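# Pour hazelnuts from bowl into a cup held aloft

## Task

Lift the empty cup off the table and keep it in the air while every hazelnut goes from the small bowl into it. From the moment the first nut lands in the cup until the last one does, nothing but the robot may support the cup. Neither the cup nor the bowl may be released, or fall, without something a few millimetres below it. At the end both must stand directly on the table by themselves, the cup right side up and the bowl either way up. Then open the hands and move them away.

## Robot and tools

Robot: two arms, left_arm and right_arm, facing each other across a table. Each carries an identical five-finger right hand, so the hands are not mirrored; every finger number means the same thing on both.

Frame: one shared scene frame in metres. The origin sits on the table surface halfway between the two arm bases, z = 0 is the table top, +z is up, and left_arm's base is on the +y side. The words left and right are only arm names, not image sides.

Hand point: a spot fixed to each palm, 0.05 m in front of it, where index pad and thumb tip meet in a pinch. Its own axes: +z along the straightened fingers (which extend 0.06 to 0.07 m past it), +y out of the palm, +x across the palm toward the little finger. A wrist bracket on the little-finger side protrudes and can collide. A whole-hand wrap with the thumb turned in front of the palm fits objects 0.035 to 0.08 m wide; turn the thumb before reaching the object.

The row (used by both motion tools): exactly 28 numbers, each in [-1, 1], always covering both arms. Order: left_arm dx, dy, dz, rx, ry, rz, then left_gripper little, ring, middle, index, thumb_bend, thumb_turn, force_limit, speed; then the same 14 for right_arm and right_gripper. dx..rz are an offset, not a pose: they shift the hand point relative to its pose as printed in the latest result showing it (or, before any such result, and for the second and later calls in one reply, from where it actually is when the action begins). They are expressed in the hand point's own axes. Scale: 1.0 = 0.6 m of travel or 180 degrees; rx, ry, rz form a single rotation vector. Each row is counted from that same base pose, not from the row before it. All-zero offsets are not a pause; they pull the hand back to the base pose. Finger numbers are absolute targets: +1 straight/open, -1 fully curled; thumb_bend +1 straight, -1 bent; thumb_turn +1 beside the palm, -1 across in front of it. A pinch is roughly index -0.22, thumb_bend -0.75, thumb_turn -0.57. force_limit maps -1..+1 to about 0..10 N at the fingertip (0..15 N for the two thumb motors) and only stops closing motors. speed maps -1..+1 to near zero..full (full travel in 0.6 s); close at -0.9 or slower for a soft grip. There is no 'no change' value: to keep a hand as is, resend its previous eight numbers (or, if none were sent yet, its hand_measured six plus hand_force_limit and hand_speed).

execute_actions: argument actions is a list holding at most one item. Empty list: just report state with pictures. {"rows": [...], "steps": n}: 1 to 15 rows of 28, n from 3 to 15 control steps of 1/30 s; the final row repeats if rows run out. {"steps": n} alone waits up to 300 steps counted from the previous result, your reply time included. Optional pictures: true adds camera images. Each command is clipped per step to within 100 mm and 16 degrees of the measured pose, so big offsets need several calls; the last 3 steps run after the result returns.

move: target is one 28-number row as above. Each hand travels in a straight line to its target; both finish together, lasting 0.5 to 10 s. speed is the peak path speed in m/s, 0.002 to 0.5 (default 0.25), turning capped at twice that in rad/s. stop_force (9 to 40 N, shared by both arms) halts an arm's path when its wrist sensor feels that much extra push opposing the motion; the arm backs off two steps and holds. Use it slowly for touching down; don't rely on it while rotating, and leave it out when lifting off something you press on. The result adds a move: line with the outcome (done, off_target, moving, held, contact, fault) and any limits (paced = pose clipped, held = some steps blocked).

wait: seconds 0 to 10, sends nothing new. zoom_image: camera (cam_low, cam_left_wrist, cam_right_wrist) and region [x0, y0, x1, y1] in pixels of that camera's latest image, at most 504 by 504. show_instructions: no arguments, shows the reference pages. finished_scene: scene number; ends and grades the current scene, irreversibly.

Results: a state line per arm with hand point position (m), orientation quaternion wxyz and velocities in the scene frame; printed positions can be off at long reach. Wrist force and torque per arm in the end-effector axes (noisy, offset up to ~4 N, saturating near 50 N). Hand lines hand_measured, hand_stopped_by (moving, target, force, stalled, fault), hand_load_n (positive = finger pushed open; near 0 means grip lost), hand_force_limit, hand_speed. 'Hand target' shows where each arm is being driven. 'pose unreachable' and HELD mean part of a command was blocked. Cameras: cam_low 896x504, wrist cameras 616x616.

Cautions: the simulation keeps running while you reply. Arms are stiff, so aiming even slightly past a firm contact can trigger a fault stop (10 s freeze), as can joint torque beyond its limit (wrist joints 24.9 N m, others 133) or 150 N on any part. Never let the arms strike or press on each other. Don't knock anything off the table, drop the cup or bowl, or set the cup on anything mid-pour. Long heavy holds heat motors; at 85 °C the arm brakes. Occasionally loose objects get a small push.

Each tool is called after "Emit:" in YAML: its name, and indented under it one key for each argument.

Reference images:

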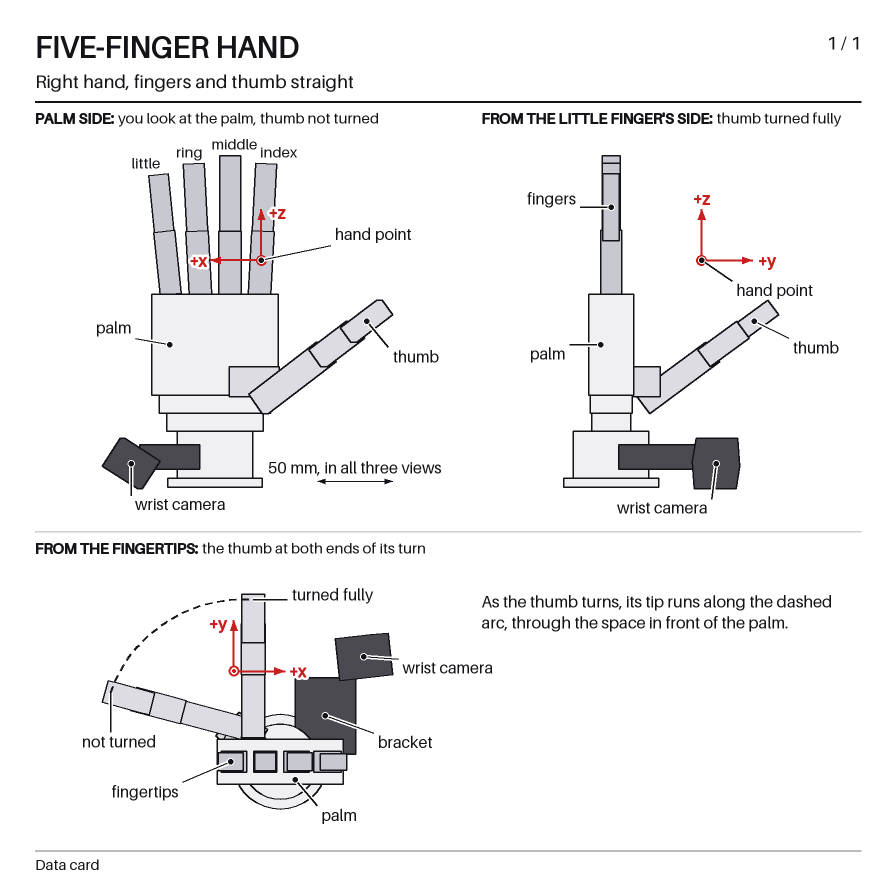

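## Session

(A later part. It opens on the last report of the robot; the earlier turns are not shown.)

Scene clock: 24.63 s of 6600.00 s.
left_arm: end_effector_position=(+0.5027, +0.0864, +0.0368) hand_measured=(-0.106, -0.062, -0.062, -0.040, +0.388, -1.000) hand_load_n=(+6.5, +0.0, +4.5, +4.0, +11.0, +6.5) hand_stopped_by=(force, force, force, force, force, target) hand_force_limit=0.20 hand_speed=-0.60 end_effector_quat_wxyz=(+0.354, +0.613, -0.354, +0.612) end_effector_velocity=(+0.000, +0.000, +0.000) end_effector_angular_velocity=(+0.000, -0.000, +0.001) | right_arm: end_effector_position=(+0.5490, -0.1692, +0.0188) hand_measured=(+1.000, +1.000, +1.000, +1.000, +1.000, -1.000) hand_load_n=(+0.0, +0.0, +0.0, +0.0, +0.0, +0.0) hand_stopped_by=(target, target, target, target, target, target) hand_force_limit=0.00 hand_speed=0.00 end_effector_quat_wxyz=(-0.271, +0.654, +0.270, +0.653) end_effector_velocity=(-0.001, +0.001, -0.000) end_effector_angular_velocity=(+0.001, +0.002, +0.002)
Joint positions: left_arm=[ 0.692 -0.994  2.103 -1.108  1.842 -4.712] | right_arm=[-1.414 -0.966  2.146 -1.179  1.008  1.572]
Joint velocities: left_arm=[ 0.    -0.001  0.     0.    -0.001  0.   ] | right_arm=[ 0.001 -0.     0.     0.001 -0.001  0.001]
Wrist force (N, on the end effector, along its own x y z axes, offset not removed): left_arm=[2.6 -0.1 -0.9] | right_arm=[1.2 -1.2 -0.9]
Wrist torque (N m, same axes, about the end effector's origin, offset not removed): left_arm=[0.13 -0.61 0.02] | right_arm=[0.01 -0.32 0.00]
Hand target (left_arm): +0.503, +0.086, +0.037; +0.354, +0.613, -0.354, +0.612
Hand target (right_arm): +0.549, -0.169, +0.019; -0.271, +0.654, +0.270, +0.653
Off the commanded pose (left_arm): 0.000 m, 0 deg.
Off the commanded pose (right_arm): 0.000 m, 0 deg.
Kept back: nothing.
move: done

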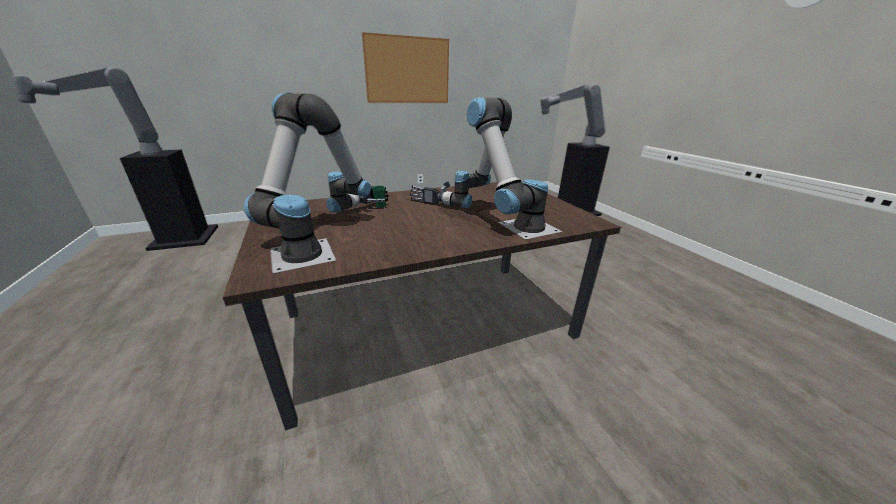

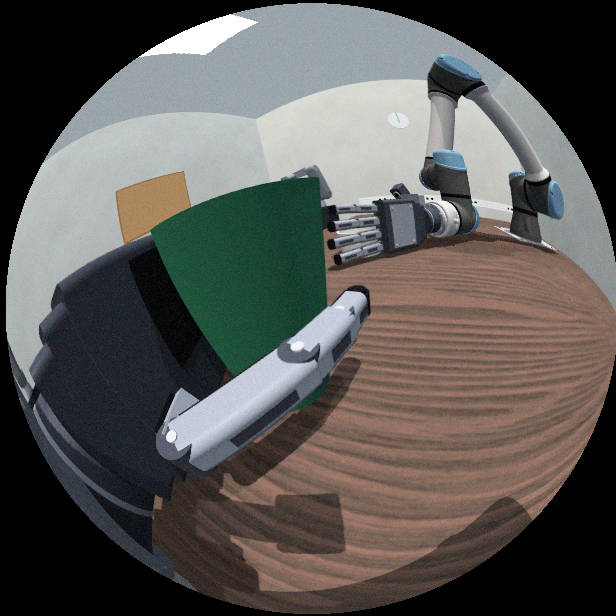

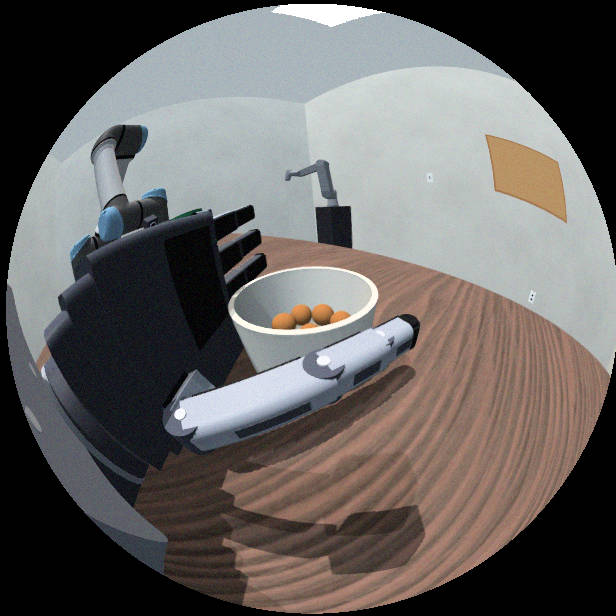

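Emit:
move:
  target: [0,0,0,0,0,0, -1,-1,-1,-1,-0.6,-1,0.2,-0.6, 0,0,0,0,0,0, 1,1,-1,-1,0.5,-1,0.3,-0.65]
  speed: 0.01

Emit:
zoom_image:
  camera: "cam_low"
  region: [330, 150, 490, 230]

Scene clock: 26.37 s of 6600.00 s.
left_arm: end_effector_position=(+0.5027, +0.0864, +0.0368) hand_measured=(-0.106, -0.062, -0.062, -0.040, +0.388, -1.000) hand_load_n=(+6.5, +0.0, +4.5, +4.0, +11.0, +6.5) hand_stopped_by=(force, force, force, force, force, target) hand_force_limit=0.20 hand_speed=-0.60 end_effector_quat_wxyz=(+0.354, +0.613, -0.354, +0.612) end_effector_velocity=(+0.000, +0.000, +0.000) end_effector_angular_velocity=(-0.000, -0.000, -0.000) | right_arm: end_effector_position=(+0.5490, -0.1692, +0.0189) hand_measured=(+1.000, +1.000, +0.362, +0.290, +0.642, -1.000) hand_load_n=(+0.0, +0.0, +2.5, +10.5, +18.0, +1.5) hand_stopped_by=(target, target, force, force, force, target) hand_force_limit=0.30 hand_speed=-0.65 end_effector_quat_wxyz=(-0.271, +0.654, +0.270, +0.653) end_effector_velocity=(-0.000, +0.000, -0.000) end_effector_angular_velocity=(+0.000, +0.001, -0.000)
Joint positions: left_arm=[ 0.692 -0.994  2.103 -1.108  1.842 -4.712] | right_arm=[-1.414 -0.966  2.146 -1.179  1.008  1.572]
Joint velocities: left_arm=[ 0.    -0.001  0.    -0.     0.     0.   ] | right_arm=[ 0.    -0.     0.     0.001  0.     0.   ]
Wrist force (N, on the end effector, along its own x y z axes, offset not removed): left_arm=[-2.2 0.6 -0.3] | right_arm=[-1.0 2.5 1.9]
Wrist torque (N m, same axes, about the end effector's origin, offset not removed): left_arm=[0.10 0.19 -0.17] | right_arm=[0.32 -0.08 -0.05]
Hand target (left_arm): +0.503, +0.086, +0.037; +0.354, +0.613, -0.354, +0.612
Hand target (right_arm): +0.549, -0.169, +0.019; -0.271, +0.654, +0.270, +0.653
Off the commanded pose (left_arm): 0.000 m, 0 deg.
Off the commanded pose (right_arm): 0.000 m, 0 deg.
Kept back: nothing.
move: done

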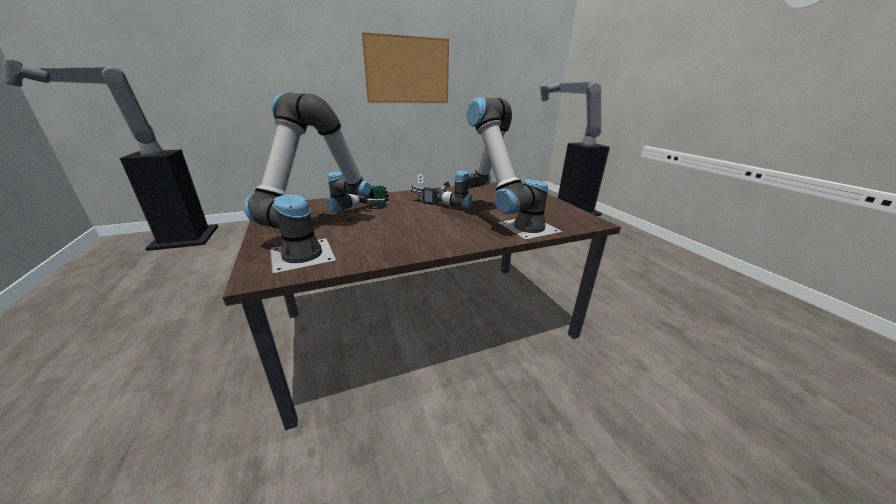

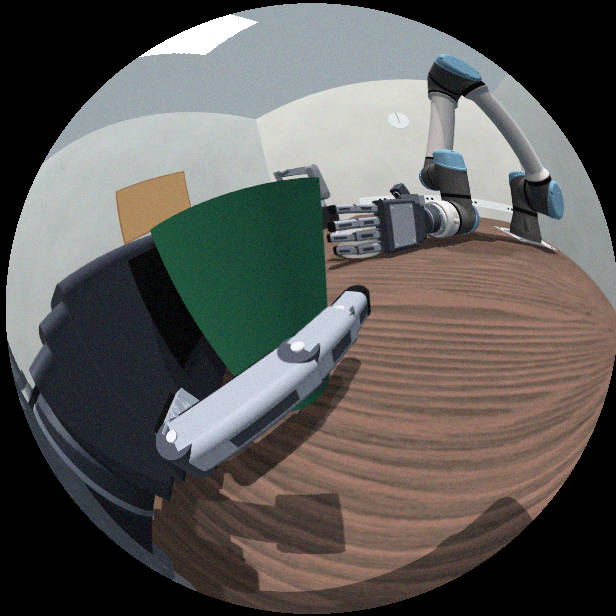

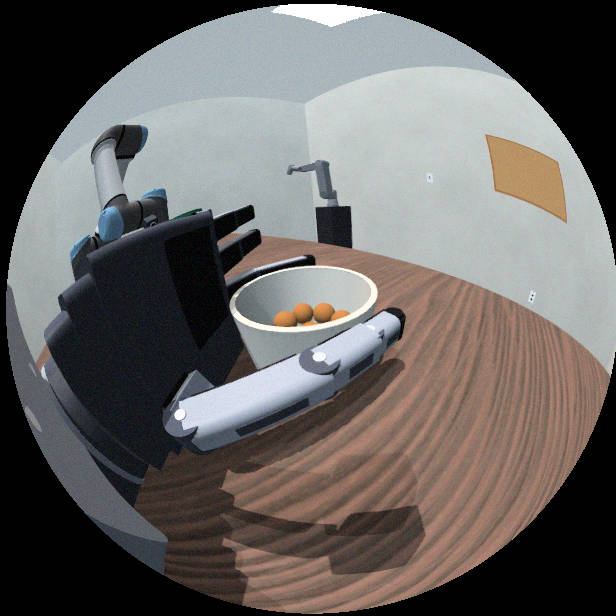

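Region (330, 150, 490, 230) of cam_low's 896x504 image, scaled by 3.150, with more detail than that image has.

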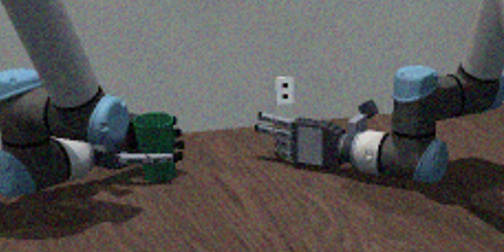

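Emit:
move:
  target: [0,0,0,0,0,0, -1,-1,-1,-1,-0.6,-1,0.2,-0.6, 0,0,0.008,0,0,0, 1,1,0.4,0.4,1,-1,0.3,-0.5]
  speed: 0.01

Emit:
move:
  target: [0,0,0,0,0,0, -1,-1,-1,-1,-0.6,-1,0.2,-0.6, 0,0,0,0,0,0, 1,1,-1,-1,1,-1,0.3,-0.75]
  speed: 0.01

Scene clock: 27.57 s of 6600.00 s.
left_arm: end_effector_position=(+0.5027, +0.0864, +0.0368) hand_measured=(-0.106, -0.062, -0.062, -0.040, +0.388, -1.000) hand_load_n=(+6.5, +0.0, +4.5, +4.0, +11.0, +6.5) hand_stopped_by=(force, force, force, force, force, target) hand_force_limit=0.20 hand_speed=-0.60 end_effector_quat_wxyz=(+0.354, +0.613, -0.354, +0.612) end_effector_velocity=(+0.001, -0.000, +0.001) end_effector_angular_velocity=(-0.001, -0.002, +0.001) | right_arm: end_effector_position=(+0.5524, -0.1658, +0.0189) hand_measured=(+1.000, +1.000, +0.400, +0.400, +1.000, -1.000) hand_load_n=(+0.0, +0.0, +0.0, +0.0, +0.0, +0.0) hand_stopped_by=(target, target, target, target, target, target) hand_force_limit=0.30 hand_speed=-0.50 end_effector_quat_wxyz=(-0.271, +0.654, +0.270, +0.653) end_effector_velocity=(-0.000, -0.000, -0.000) end_effector_angular_velocity=(+0.000, +0.001, -0.000)
Joint positions: left_arm=[ 0.692 -0.994  2.103 -1.108  1.842 -4.712] | right_arm=[-1.407 -0.961  2.132 -1.17   1.014  1.572]
Joint velocities: left_arm=[ 0.001 -0.    -0.001 -0.001 -0.     0.   ] | right_arm=[-0.     0.    -0.     0.001 -0.     0.   ]
Wrist force (N, on the end effector, along its own x y z axes, offset not removed): left_arm=[-1.0 0.9 1.0] | right_arm=[0.3 -1.4 -1.8]
Wrist torque (N m, same axes, about the end effector's origin, offset not removed): left_arm=[0.11 -0.13 -0.26] | right_arm=[0.02 -0.16 -0.11]
Hand target (left_arm): +0.503, +0.086, +0.037; +0.354, +0.613, -0.354, +0.612
Hand target (right_arm): +0.552, -0.166, +0.019; -0.271, +0.654, +0.270, +0.653
Off the commanded pose (left_arm): 0.000 m, 0 deg.
Off the commanded pose (right_arm): 0.000 m, 0 deg.
Kept back: nothing.
move: done

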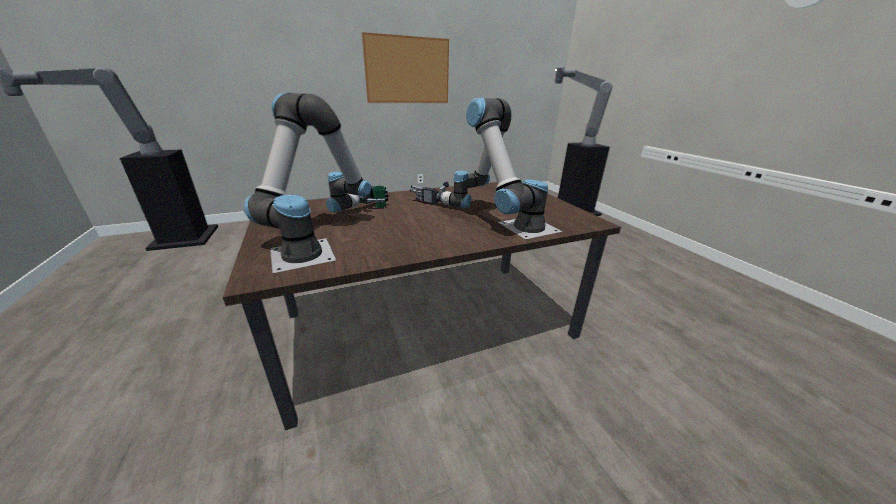

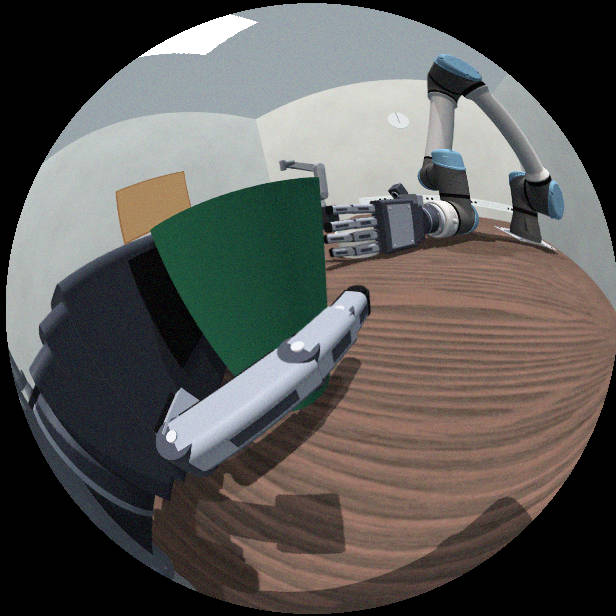

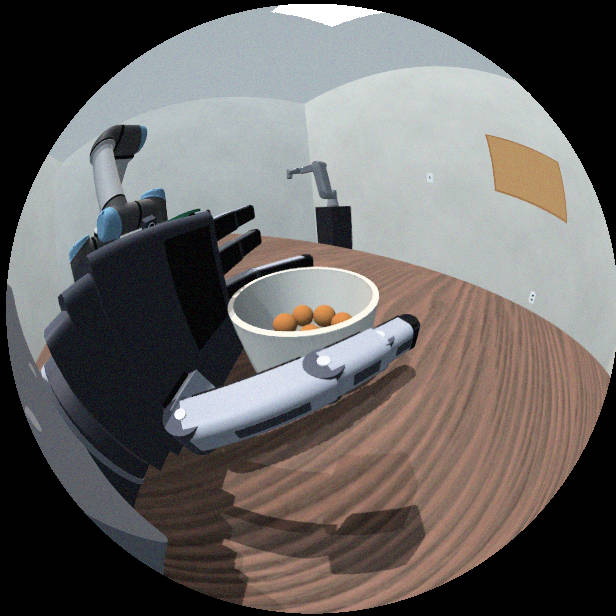

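Scene clock: 28.40 s of 6600.00 s.
left_arm: end_effector_position=(+0.5027, +0.0864, +0.0368) hand_measured=(-0.106, -0.062, -0.062, -0.040, +0.388, -1.000) hand_load_n=(+6.5, +0.0, +4.5, +4.0, +11.0, +6.5) hand_stopped_by=(force, force, force, force, force, target) hand_force_limit=0.20 hand_speed=-0.60 end_effector_quat_wxyz=(+0.354, +0.613, -0.354, +0.612) end_effector_velocity=(+0.000, +0.001, -0.000) end_effector_angular_velocity=(+0.000, +0.000, +0.001) | right_arm: end_effector_position=(+0.5524, -0.1658, +0.0189) hand_measured=(+1.000, +1.000, +0.224, +0.168, +1.002, -1.000) hand_load_n=(+0.0, +0.0, +4.0, +9.5, +2.5, +0.5) hand_stopped_by=(target, target, force, force, target, target) hand_force_limit=0.30 hand_speed=-0.75 end_effector_quat_wxyz=(-0.271, +0.654, +0.270, +0.653) end_effector_velocity=(-0.000, +0.001, +0.000) end_effector_angular_velocity=(+0.000, -0.001, +0.002)
Joint positions: left_arm=[ 0.692 -0.994  2.103 -1.108  1.842 -4.712] | right_arm=[-1.407 -0.961  2.132 -1.17   1.014  1.572]
Joint velocities: left_arm=[ 0.001 -0.     0.001  0.    -0.     0.   ] | right_arm=[ 0.001  0.001 -0.    -0.001 -0.001  0.   ]
Wrist force (N, on the end effector, along its own x y z axes, offset not removed): left_arm=[1.6 0.9 -1.9] | right_arm=[-0.4 -1.6 0.1]
Wrist torque (N m, same axes, about the end effector's origin, offset not removed): left_arm=[0.36 -0.28 -0.07] | right_arm=[-0.19 0.02 -0.10]
Hand target (left_arm): +0.503, +0.086, +0.037; +0.354, +0.613, -0.354, +0.612
Hand target (right_arm): +0.552, -0.166, +0.019; -0.271, +0.654, +0.270, +0.653
Off the commanded pose (left_arm): 0.000 m, 0 deg.
Off the commanded pose (right_arm): 0.000 m, 0 deg.
Kept back: nothing.
move: done

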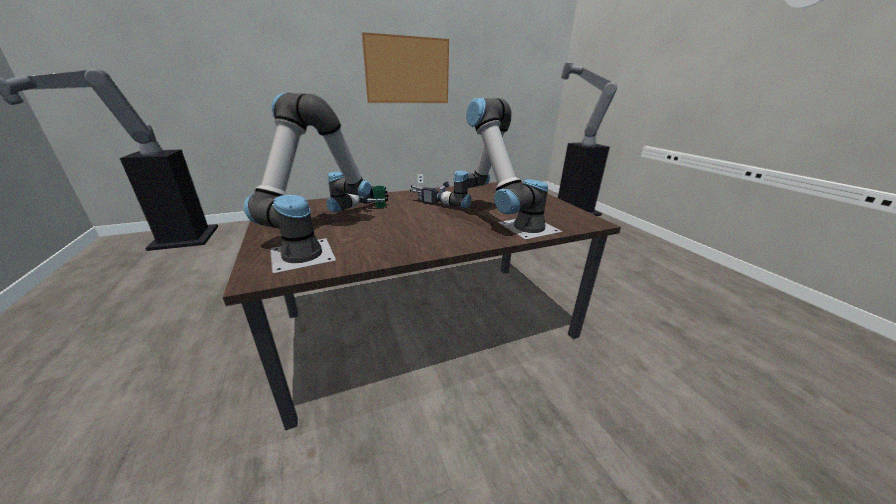

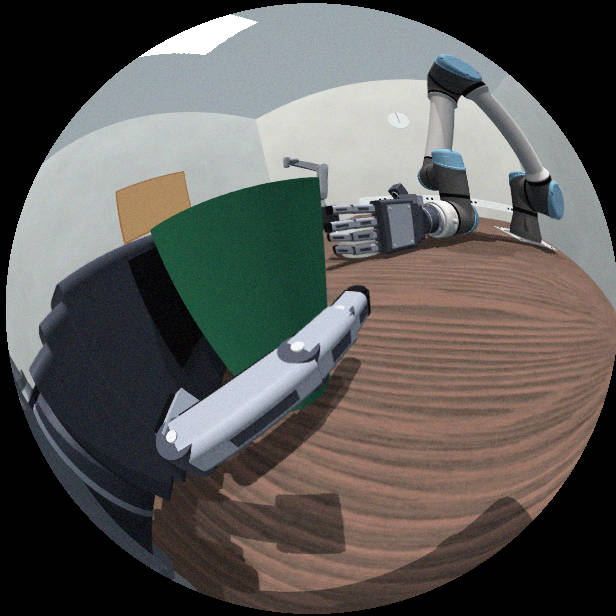

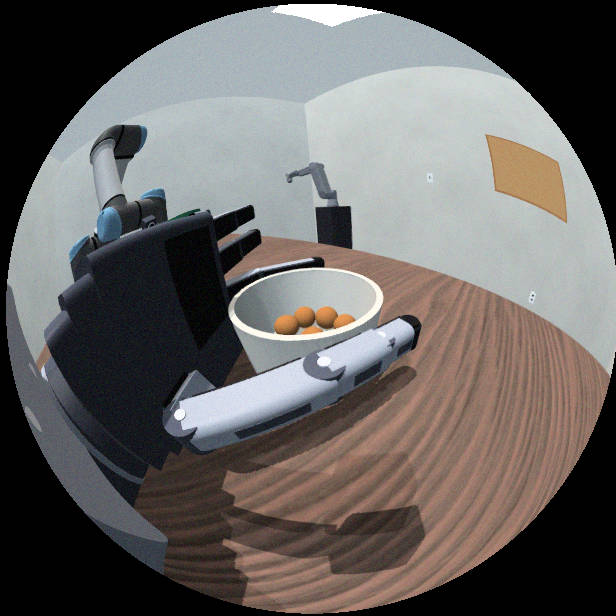

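Emit:
move:
  target: [0,0,0,0,0,0, -1,-0.95,-0.95,-0.95,-0.6,-1,0.2,-0.9, 0,0,0,0,0,0, 1,1,-0.95,-1,0.8,-1,0.6,-0.9]
  speed: 0.01

Emit:
move:
  target: [0.05,0,0,0,0,0, -1,-0.95,-0.95,-0.95,-0.6,-1,0.2,-0.9, 0.05,0,0,0,0,0, 1,1,-0.95,-1,0.8,-1,0.6,-0.9]
  speed: 0.05

Scene clock: 29.43 s of 6600.00 s.
left_arm: end_effector_position=(+0.5027, +0.0864, +0.0368) hand_measured=(-0.106, -0.098, -0.076, -0.066, +0.388, -1.000) hand_load_n=(+2.5, +6.5, +3.0, +5.0, +13.0, +7.0) hand_stopped_by=(force, force, force, force, force, target) hand_force_limit=0.20 hand_speed=-0.90 end_effector_quat_wxyz=(+0.354, +0.613, -0.354, +0.612) end_effector_velocity=(-0.000, -0.000, -0.001) end_effector_angular_velocity=(+0.001, +0.001, -0.000) | right_arm: end_effector_position=(+0.5524, -0.1658, +0.0189) hand_measured=(+1.000, +1.000, +0.210, +0.168, +0.966, -1.000) hand_load_n=(+0.0, +0.0, +9.0, +8.0, +11.0, +1.0) hand_stopped_by=(target, target, force, force, force, target) hand_force_limit=0.60 hand_speed=-0.90 end_effector_quat_wxyz=(-0.271, +0.654, +0.270, +0.653) end_effector_velocity=(+0.000, +0.000, +0.000) end_effector_angular_velocity=(+0.000, -0.001, +0.000)
Joint positions: left_arm=[ 0.692 -0.994  2.103 -1.108  1.842 -4.712] | right_arm=[-1.407 -0.961  2.132 -1.17   1.014  1.572]
Joint velocities: left_arm=[-0.001  0.001  0.     0.001 -0.001  0.   ] | right_arm=[ 0.     0.    -0.001 -0.001 -0.    -0.   ]
Wrist force (N, on the end effector, along its own x y z axes, offset not removed): left_arm=[1.5 1.2 -1.0] | right_arm=[1.4 2.1 0.8]
Wrist torque (N m, same axes, about the end effector's origin, offset not removed): left_arm=[0.19 -0.31 0.14] | right_arm=[0.26 -0.21 0.13]
Hand target (left_arm): +0.503, +0.086, +0.037; +0.354, +0.613, -0.354, +0.612
Hand target (right_arm): +0.552, -0.166, +0.019; -0.271, +0.654, +0.270, +0.653
Off the commanded pose (left_arm): 0.000 m, 0 deg.
Off the commanded pose (right_arm): 0.000 m, 0 deg.
Kept back: nothing.
move: done

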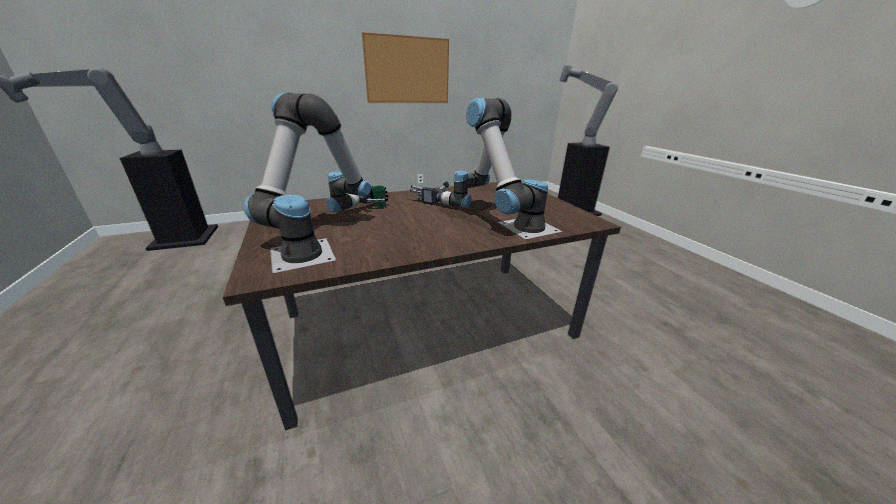

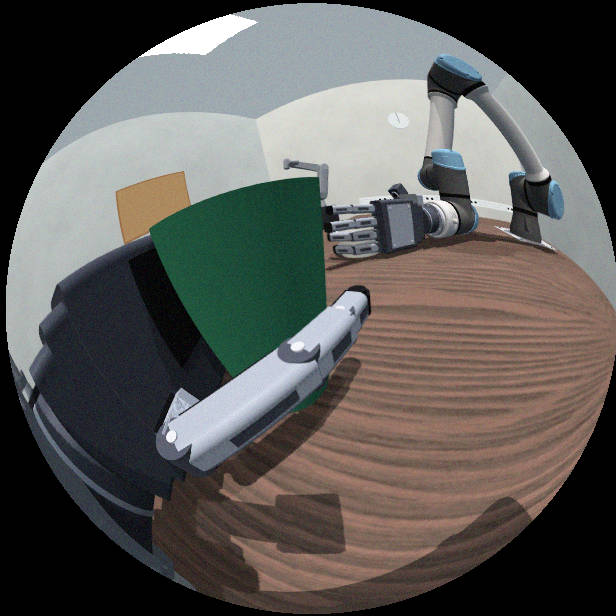

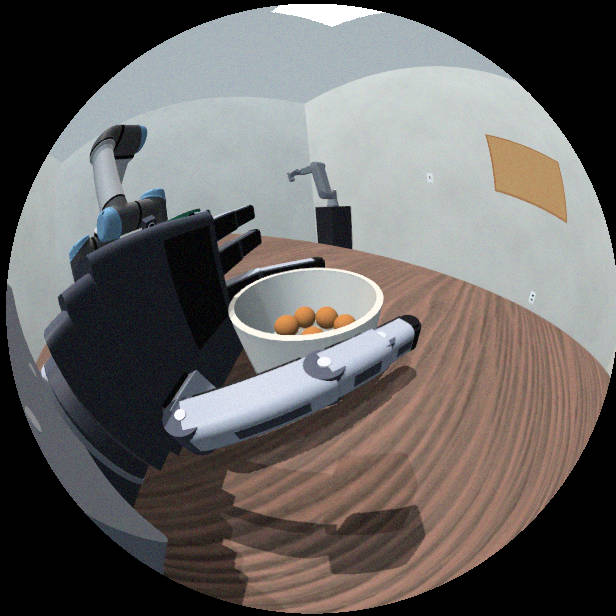

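Scene clock: 30.43 s of 6600.00 s.
left_arm: end_effector_position=(+0.5027, +0.0864, +0.0666) hand_measured=(-0.106, -0.098, -0.076, -0.066, +0.388, -1.000) hand_load_n=(+2.5, +6.5, +3.0, +5.0, +13.0, +7.0) hand_stopped_by=(force, force, force, force, force, target) hand_force_limit=0.20 hand_speed=-0.90 end_effector_quat_wxyz=(+0.354, +0.613, -0.354, +0.612) end_effector_velocity=(+0.000, +0.000, +0.002) end_effector_angular_velocity=(+0.001, +0.000, +0.000) | right_arm: end_effector_position=(+0.5524, -0.1658, +0.0487) hand_measured=(+1.000, +1.000, +0.210, +0.168, +0.966, -1.000) hand_load_n=(+0.0, +0.0, +8.5, +8.5, +11.0, +2.0) hand_stopped_by=(target, target, force, force, force, target) hand_force_limit=0.60 hand_speed=-0.90 end_effector_quat_wxyz=(-0.271, +0.654, +0.270, +0.653) end_effector_velocity=(+0.001, -0.000, +0.003) end_effector_angular_velocity=(+0.000, -0.003, -0.001)
Joint positions: left_arm=[ 0.692 -1.065  2.099 -1.033  1.842 -4.713] | right_arm=[-1.407 -1.036  2.131 -1.095  1.014  1.572]
Joint velocities: left_arm=[ 0.    -0.004 -0.     0.006 -0.     0.   ] | right_arm=[-0.    -0.006 -0.     0.005  0.001 -0.001]
Wrist force (N, on the end effector, along its own x y z axes, offset not removed): left_arm=[3.2 3.4 0.3] | right_arm=[-0.5 -1.1 1.8]
Wrist torque (N m, same axes, about the end effector's origin, offset not removed): left_arm=[0.51 -0.56 0.26] | right_arm=[-0.24 -0.23 -0.12]
Hand target (left_arm): +0.503, +0.086, +0.067; +0.354, +0.613, -0.354, +0.612
Hand target (right_arm): +0.552, -0.166, +0.049; -0.271, +0.654, +0.270, +0.653
Off the commanded pose (left_arm): 0.000 m, 0 deg.
Off the commanded pose (right_arm): 0.000 m, 0 deg.
Kept back: nothing.
move: done

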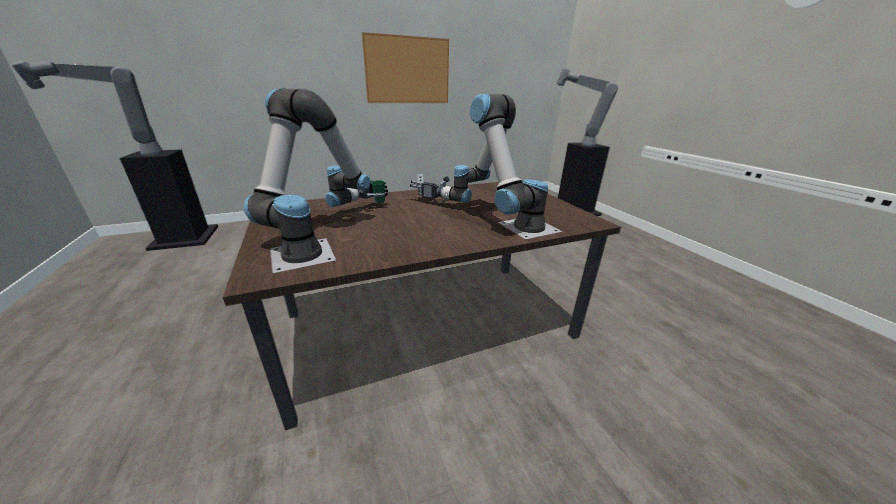

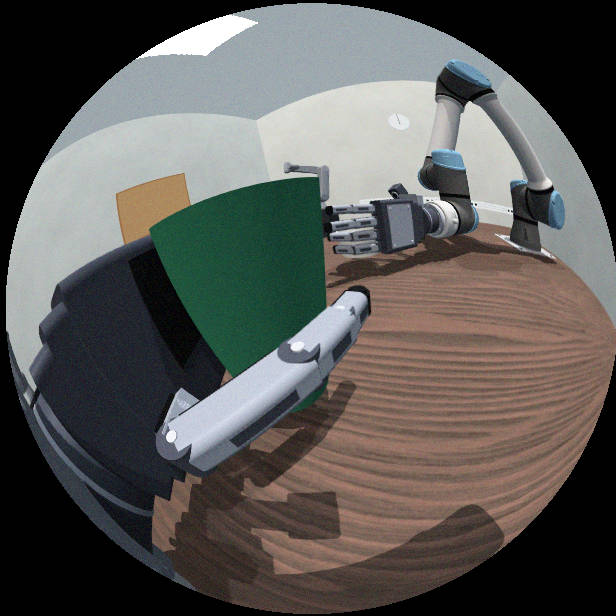

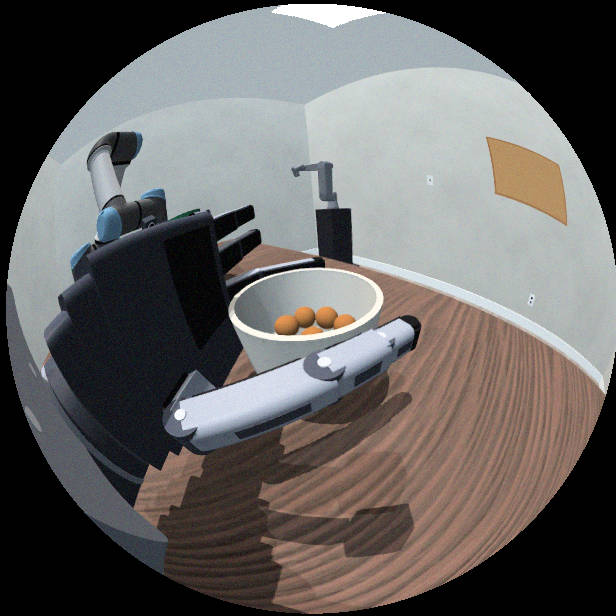

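Emit:
move:
  target: [0.039,0.470,-0.0953,-0.190,0.0509,0.1614, -1,-0.95,-0.95,-0.95,-0.6,-1,0.2,-0.9, 0.319,-0.2335,-0.1727,0.0825,-0.0146,0.1105, 1,1,-0.95,-1,0.8,-1,0.6,-0.9]
  speed: 0.2

Scene clock: 39.33 s of 6600.00 s.
left_arm: end_effector_position=(+0.2302, -0.0048, +0.0899) hand_measured=(-0.106, -0.098, -0.076, -0.066, +0.388, -1.000) hand_load_n=(+2.5, +6.5, +3.0, +5.0, +13.0, +7.0) hand_stopped_by=(force, force, force, force, force, target) hand_force_limit=0.20 hand_speed=-0.90 end_effector_quat_wxyz=(+0.380, +0.327, -0.628, +0.596) end_effector_velocity=(-0.002, -0.001, +0.000) end_effector_angular_velocity=(+0.002, -0.004, -0.003) | right_arm: end_effector_position=(+0.3804, -0.1400, +0.2402) hand_measured=(+1.000, +1.000, +0.210, +0.168, +0.966, -1.000) hand_load_n=(+0.0, +0.0, +8.5, +8.5, +11.0, +2.0) hand_stopped_by=(target, target, force, force, force, target) hand_force_limit=0.60 hand_speed=-0.90 end_effector_quat_wxyz=(-0.454, +0.665, +0.241, +0.542) end_effector_velocity=(-0.001, -0.000, +0.002) end_effector_angular_velocity=(+0.001, +0.002, +0.001)
Joint positions: left_arm=[ 0.241 -1.275  2.241 -0.964  2.002 -4.189] | right_arm=[-1.43  -1.738  2.25  -0.511  0.73   1.921]
Joint velocities: left_arm=[-0.005 -0.001 -0.002  0.005 -0.001  0.005] | right_arm=[-0.002 -0.005 -0.001  0.007 -0.003  0.002]
Wrist force (N, on the end effector, along its own x y z axes, offset not removed): left_arm=[1.0 2.0 -1.8] | right_arm=[-3.9 -0.5 1.9]
Wrist torque (N m, same axes, about the end effector's origin, offset not removed): left_arm=[0.48 -0.21 0.04] | right_arm=[-0.26 0.20 -0.27]
Hand target (left_arm): +0.230, -0.005, +0.090; -0.380, -0.326, +0.628, -0.596
Hand target (right_arm): +0.380, -0.140, +0.240; -0.455, +0.665, +0.241, +0.541
Off the commanded pose (left_arm): 0.000 m, 0 deg.
Off the commanded pose (right_arm): 0.000 m, 0 deg.
Kept back: nothing.
After step 90, 3.37 s passed at rest.
move: done

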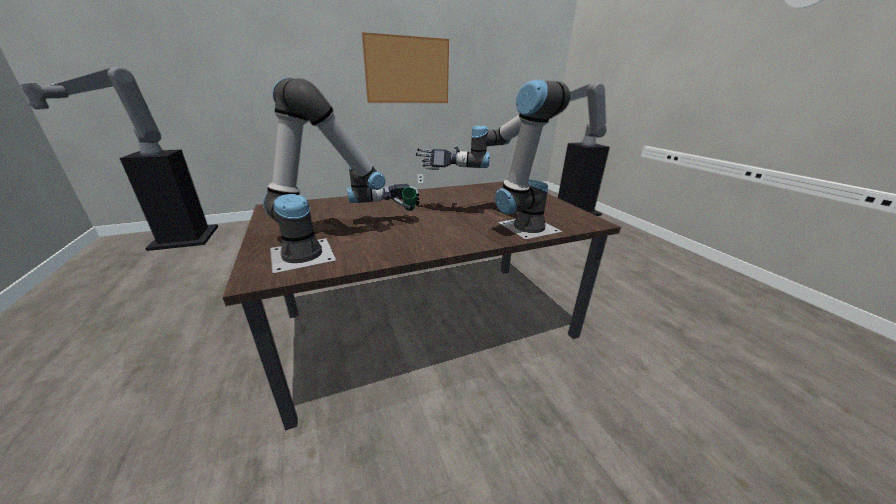

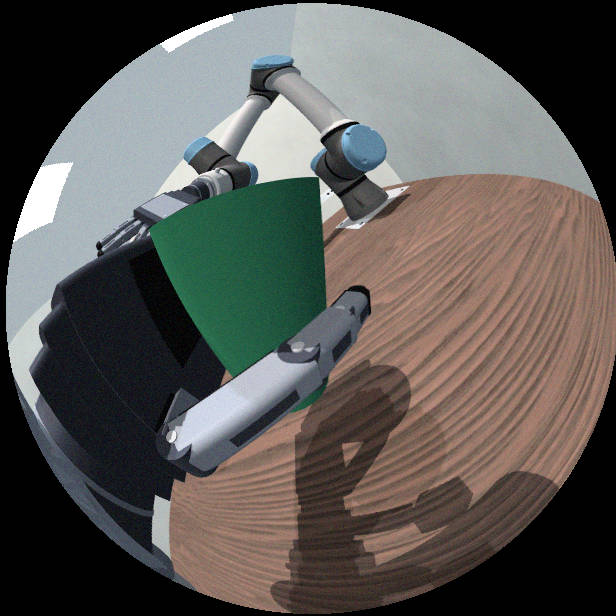

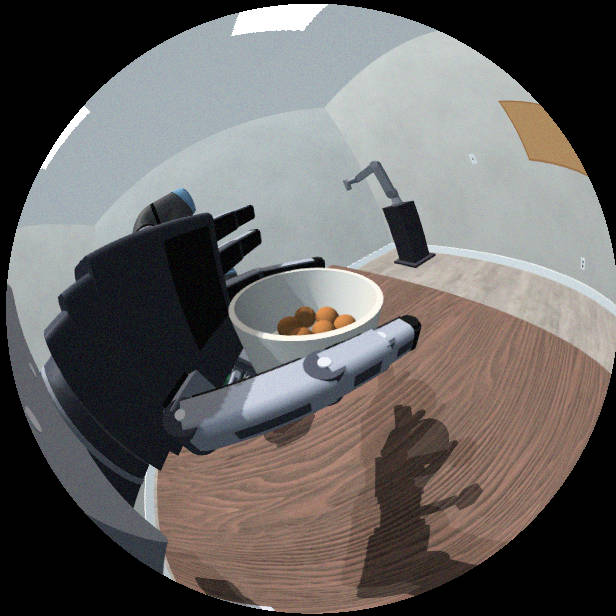

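Emit:
move:
  target: [0,0,0,0,0,0, -1,-0.95,-0.95,-0.95,-0.6,-1,0.2,-0.9, -0.1525,-0.4667,0.040,0.1209,-0.0698,0.1093, 1,1,-0.95,-1,0.8,-1,0.6,-0.9]
  speed: 0.17

Emit:
zoom_image:
  camera: "cam_low"
  region: [330, 120, 500, 230]

Scene clock: 42.10 s of 6600.00 s.
left_arm: end_effector_position=(+0.2302, -0.0048, +0.0899) hand_measured=(-0.106, -0.098, -0.076, -0.066, +0.388, -1.000) hand_load_n=(+2.5, +6.5, +3.0, +5.0, +13.0, +7.0) hand_stopped_by=(force, force, force, force, force, target) hand_force_limit=0.20 hand_speed=-0.90 end_effector_quat_wxyz=(+0.380, +0.327, -0.628, +0.596) end_effector_velocity=(+0.001, -0.000, +0.000) end_effector_angular_velocity=(-0.001, +0.000, +0.001) | right_arm: end_effector_position=(+0.1377, +0.0281, +0.2505) hand_measured=(+1.000, +1.000, +0.210, +0.168, +0.966, -1.000) hand_load_n=(+0.0, +0.0, +8.5, +8.5, +11.0, +2.0) hand_stopped_by=(target, target, force, force, force, target) hand_force_limit=0.60 hand_speed=-0.90 end_effector_quat_wxyz=(-0.627, +0.654, +0.269, +0.327) end_effector_velocity=(-0.001, +0.001, +0.000) end_effector_angular_velocity=(+0.001, +0.001, +0.000)
Joint positions: left_arm=[ 0.241 -1.275  2.241 -0.964  2.002 -4.189] | right_arm=[-0.851 -1.716  2.166 -0.45   0.873  2.271]
Joint velocities: left_arm=[ 0.001  0.    -0.    -0.001  0.    -0.001] | right_arm=[ 0.004  0.002 -0.002 -0.002  0.004  0.002]
Wrist force (N, on the end effector, along its own x y z axes, offset not removed): left_arm=[2.4 2.7 -1.3] | right_arm=[-1.8 1.1 -0.6]
Wrist torque (N m, same axes, about the end effector's origin, offset not removed): left_arm=[0.47 -0.52 0.15] | right_arm=[0.16 0.01 -0.17]
Hand target (left_arm): +0.230, -0.005, +0.090; -0.380, -0.327, +0.628, -0.596
Hand target (right_arm): +0.138, +0.028, +0.251; +0.627, -0.654, -0.269, -0.326
Off the commanded pose (left_arm): 0.000 m, 0 deg.
Off the commanded pose (right_arm): 0.000 m, 0 deg.
Kept back: nothing.
move: done

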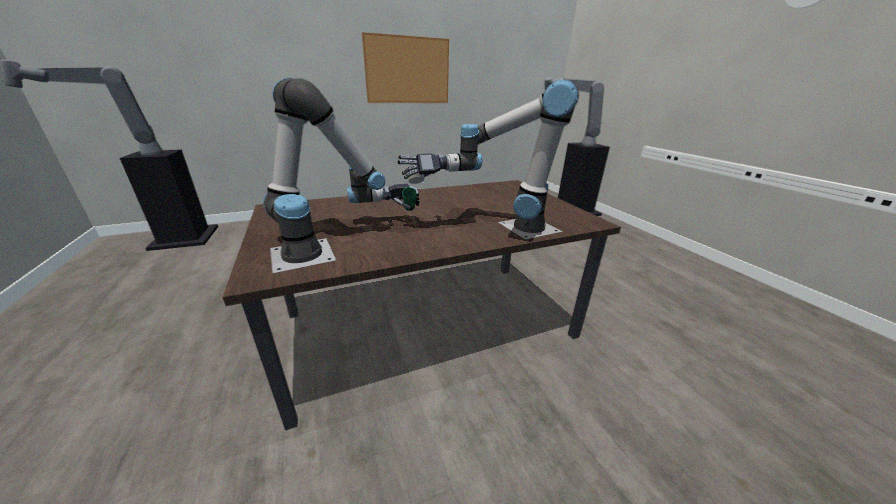

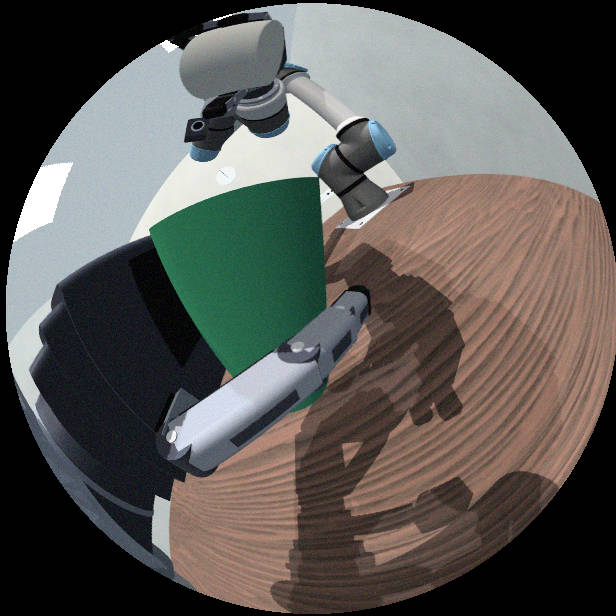

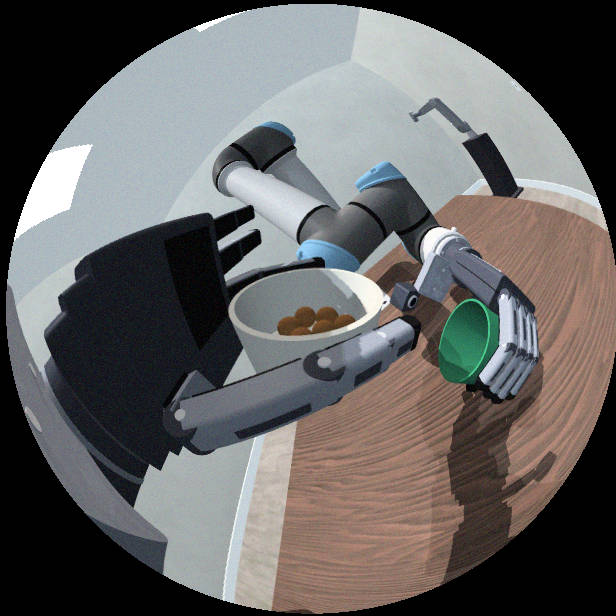

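Region (330, 120, 500, 230) of cam_low's 896x504 image, scaled by 2.965, with more detail than that image has; it fills the top 326 rows of this view, and the rest is white.

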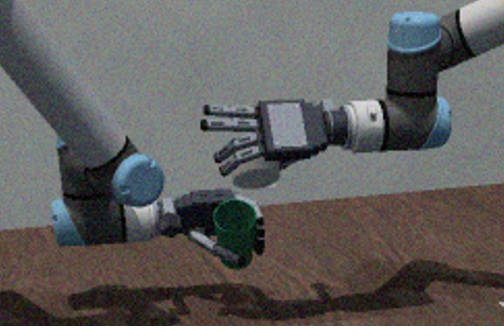

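Emit:
move:
  target: [0,0,0,0,0,0, -1,-0.95,-0.95,-0.95,-0.6,-1,0.2,-0.9, -0.048,0.047,0,0,0,0.0833, 1,1,-0.95,-1,0.8,-1,0.6,-0.9]
  speed: 0.1

Emit:
zoom_image:
  camera: "cam_low"
  region: [360, 140, 470, 220]

Scene clock: 44.00 s of 6600.00 s.
left_arm: end_effector_position=(+0.2302, -0.0048, +0.0899) hand_measured=(-0.106, -0.098, -0.076, -0.066, +0.388, -1.000) hand_load_n=(+2.5, +6.5, +3.0, +5.0, +13.0, +7.0) hand_stopped_by=(force, force, force, force, force, target) hand_force_limit=0.20 hand_speed=-0.90 end_effector_quat_wxyz=(+0.380, +0.327, -0.628, +0.596) end_effector_velocity=(+0.001, +0.000, -0.000) end_effector_angular_velocity=(+0.001, -0.000, +0.001) | right_arm: end_effector_position=(+0.1407, +0.0279, +0.2105) hand_measured=(+1.000, +1.000, +0.210, +0.168, +0.966, -1.000) hand_load_n=(+0.0, +0.0, +8.5, +8.0, +11.0, +2.0) hand_stopped_by=(target, target, force, force, force, target) hand_force_limit=0.60 hand_speed=-0.90 end_effector_quat_wxyz=(-0.664, +0.683, +0.182, +0.242) end_effector_velocity=(+0.001, +0.001, -0.002) end_effector_angular_velocity=(+0.003, +0.011, +0.000)
Joint positions: left_arm=[ 0.241 -1.275  2.241 -0.964  2.002 -4.189] | right_arm=[-0.902 -1.65   2.212 -0.562  0.822  2.531]
Joint velocities: left_arm=[ 0.001  0.001  0.    -0.     0.     0.   ] | right_arm=[-0.003  0.006  0.002 -0.01  -0.003  0.014]
Wrist force (N, on the end effector, along its own x y z axes, offset not removed): left_arm=[2.4 1.9 0.3] | right_arm=[-1.2 2.2 1.4]
Wrist torque (N m, same axes, about the end effector's origin, offset not removed): left_arm=[0.28 -0.47 0.13] | right_arm=[0.04 -0.13 -0.02]
Hand target (left_arm): +0.230, -0.005, +0.090; -0.380, -0.327, +0.628, -0.596
Hand target (right_arm): +0.141, +0.028, +0.210; +0.665, -0.683, -0.182, -0.242
Off the commanded pose (left_arm): 0.000 m, 0 deg.
Off the commanded pose (right_arm): 0.000 m, 0 deg.
Kept back: nothing.
move: done

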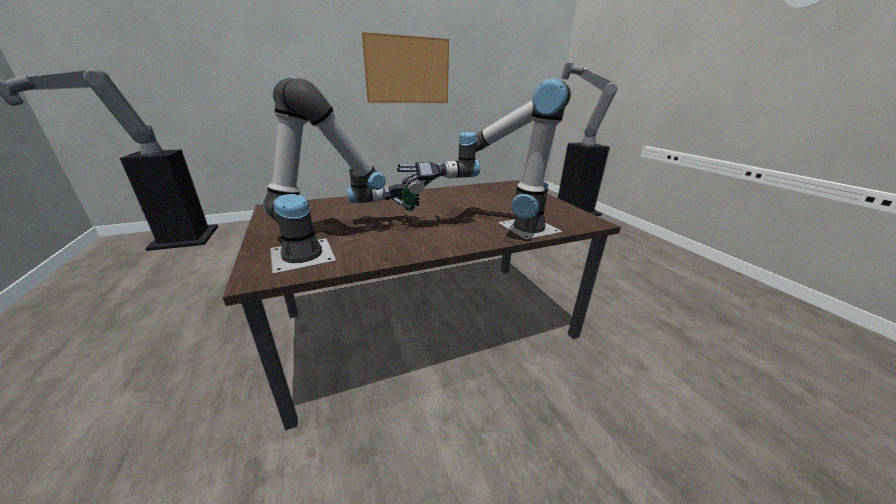

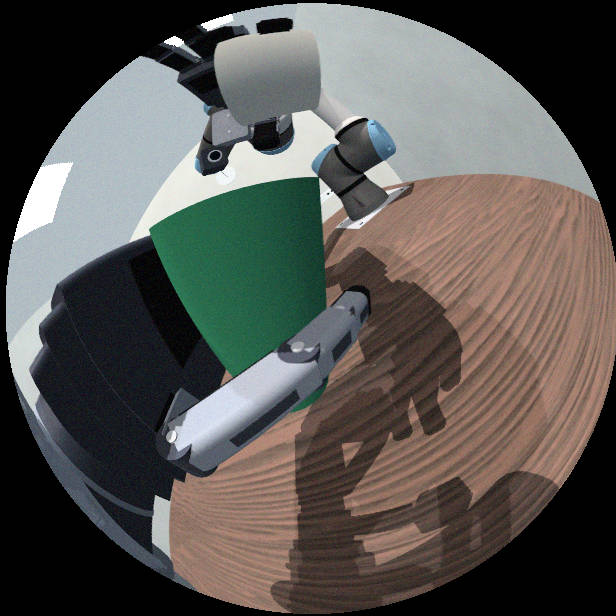

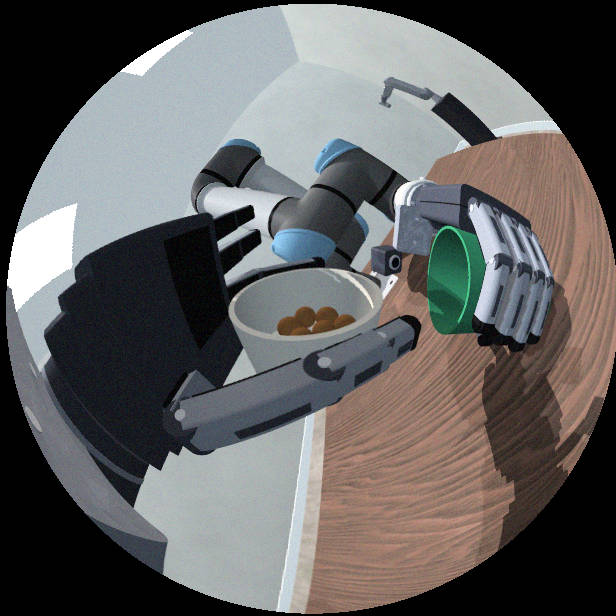

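Region (360, 140, 470, 220) of cam_low's 896x504 image, scaled by 4.582, with more detail than that image has; it fills the top 367 rows of this view, and the rest is white.

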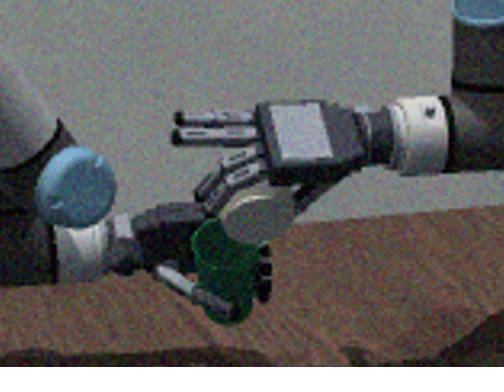

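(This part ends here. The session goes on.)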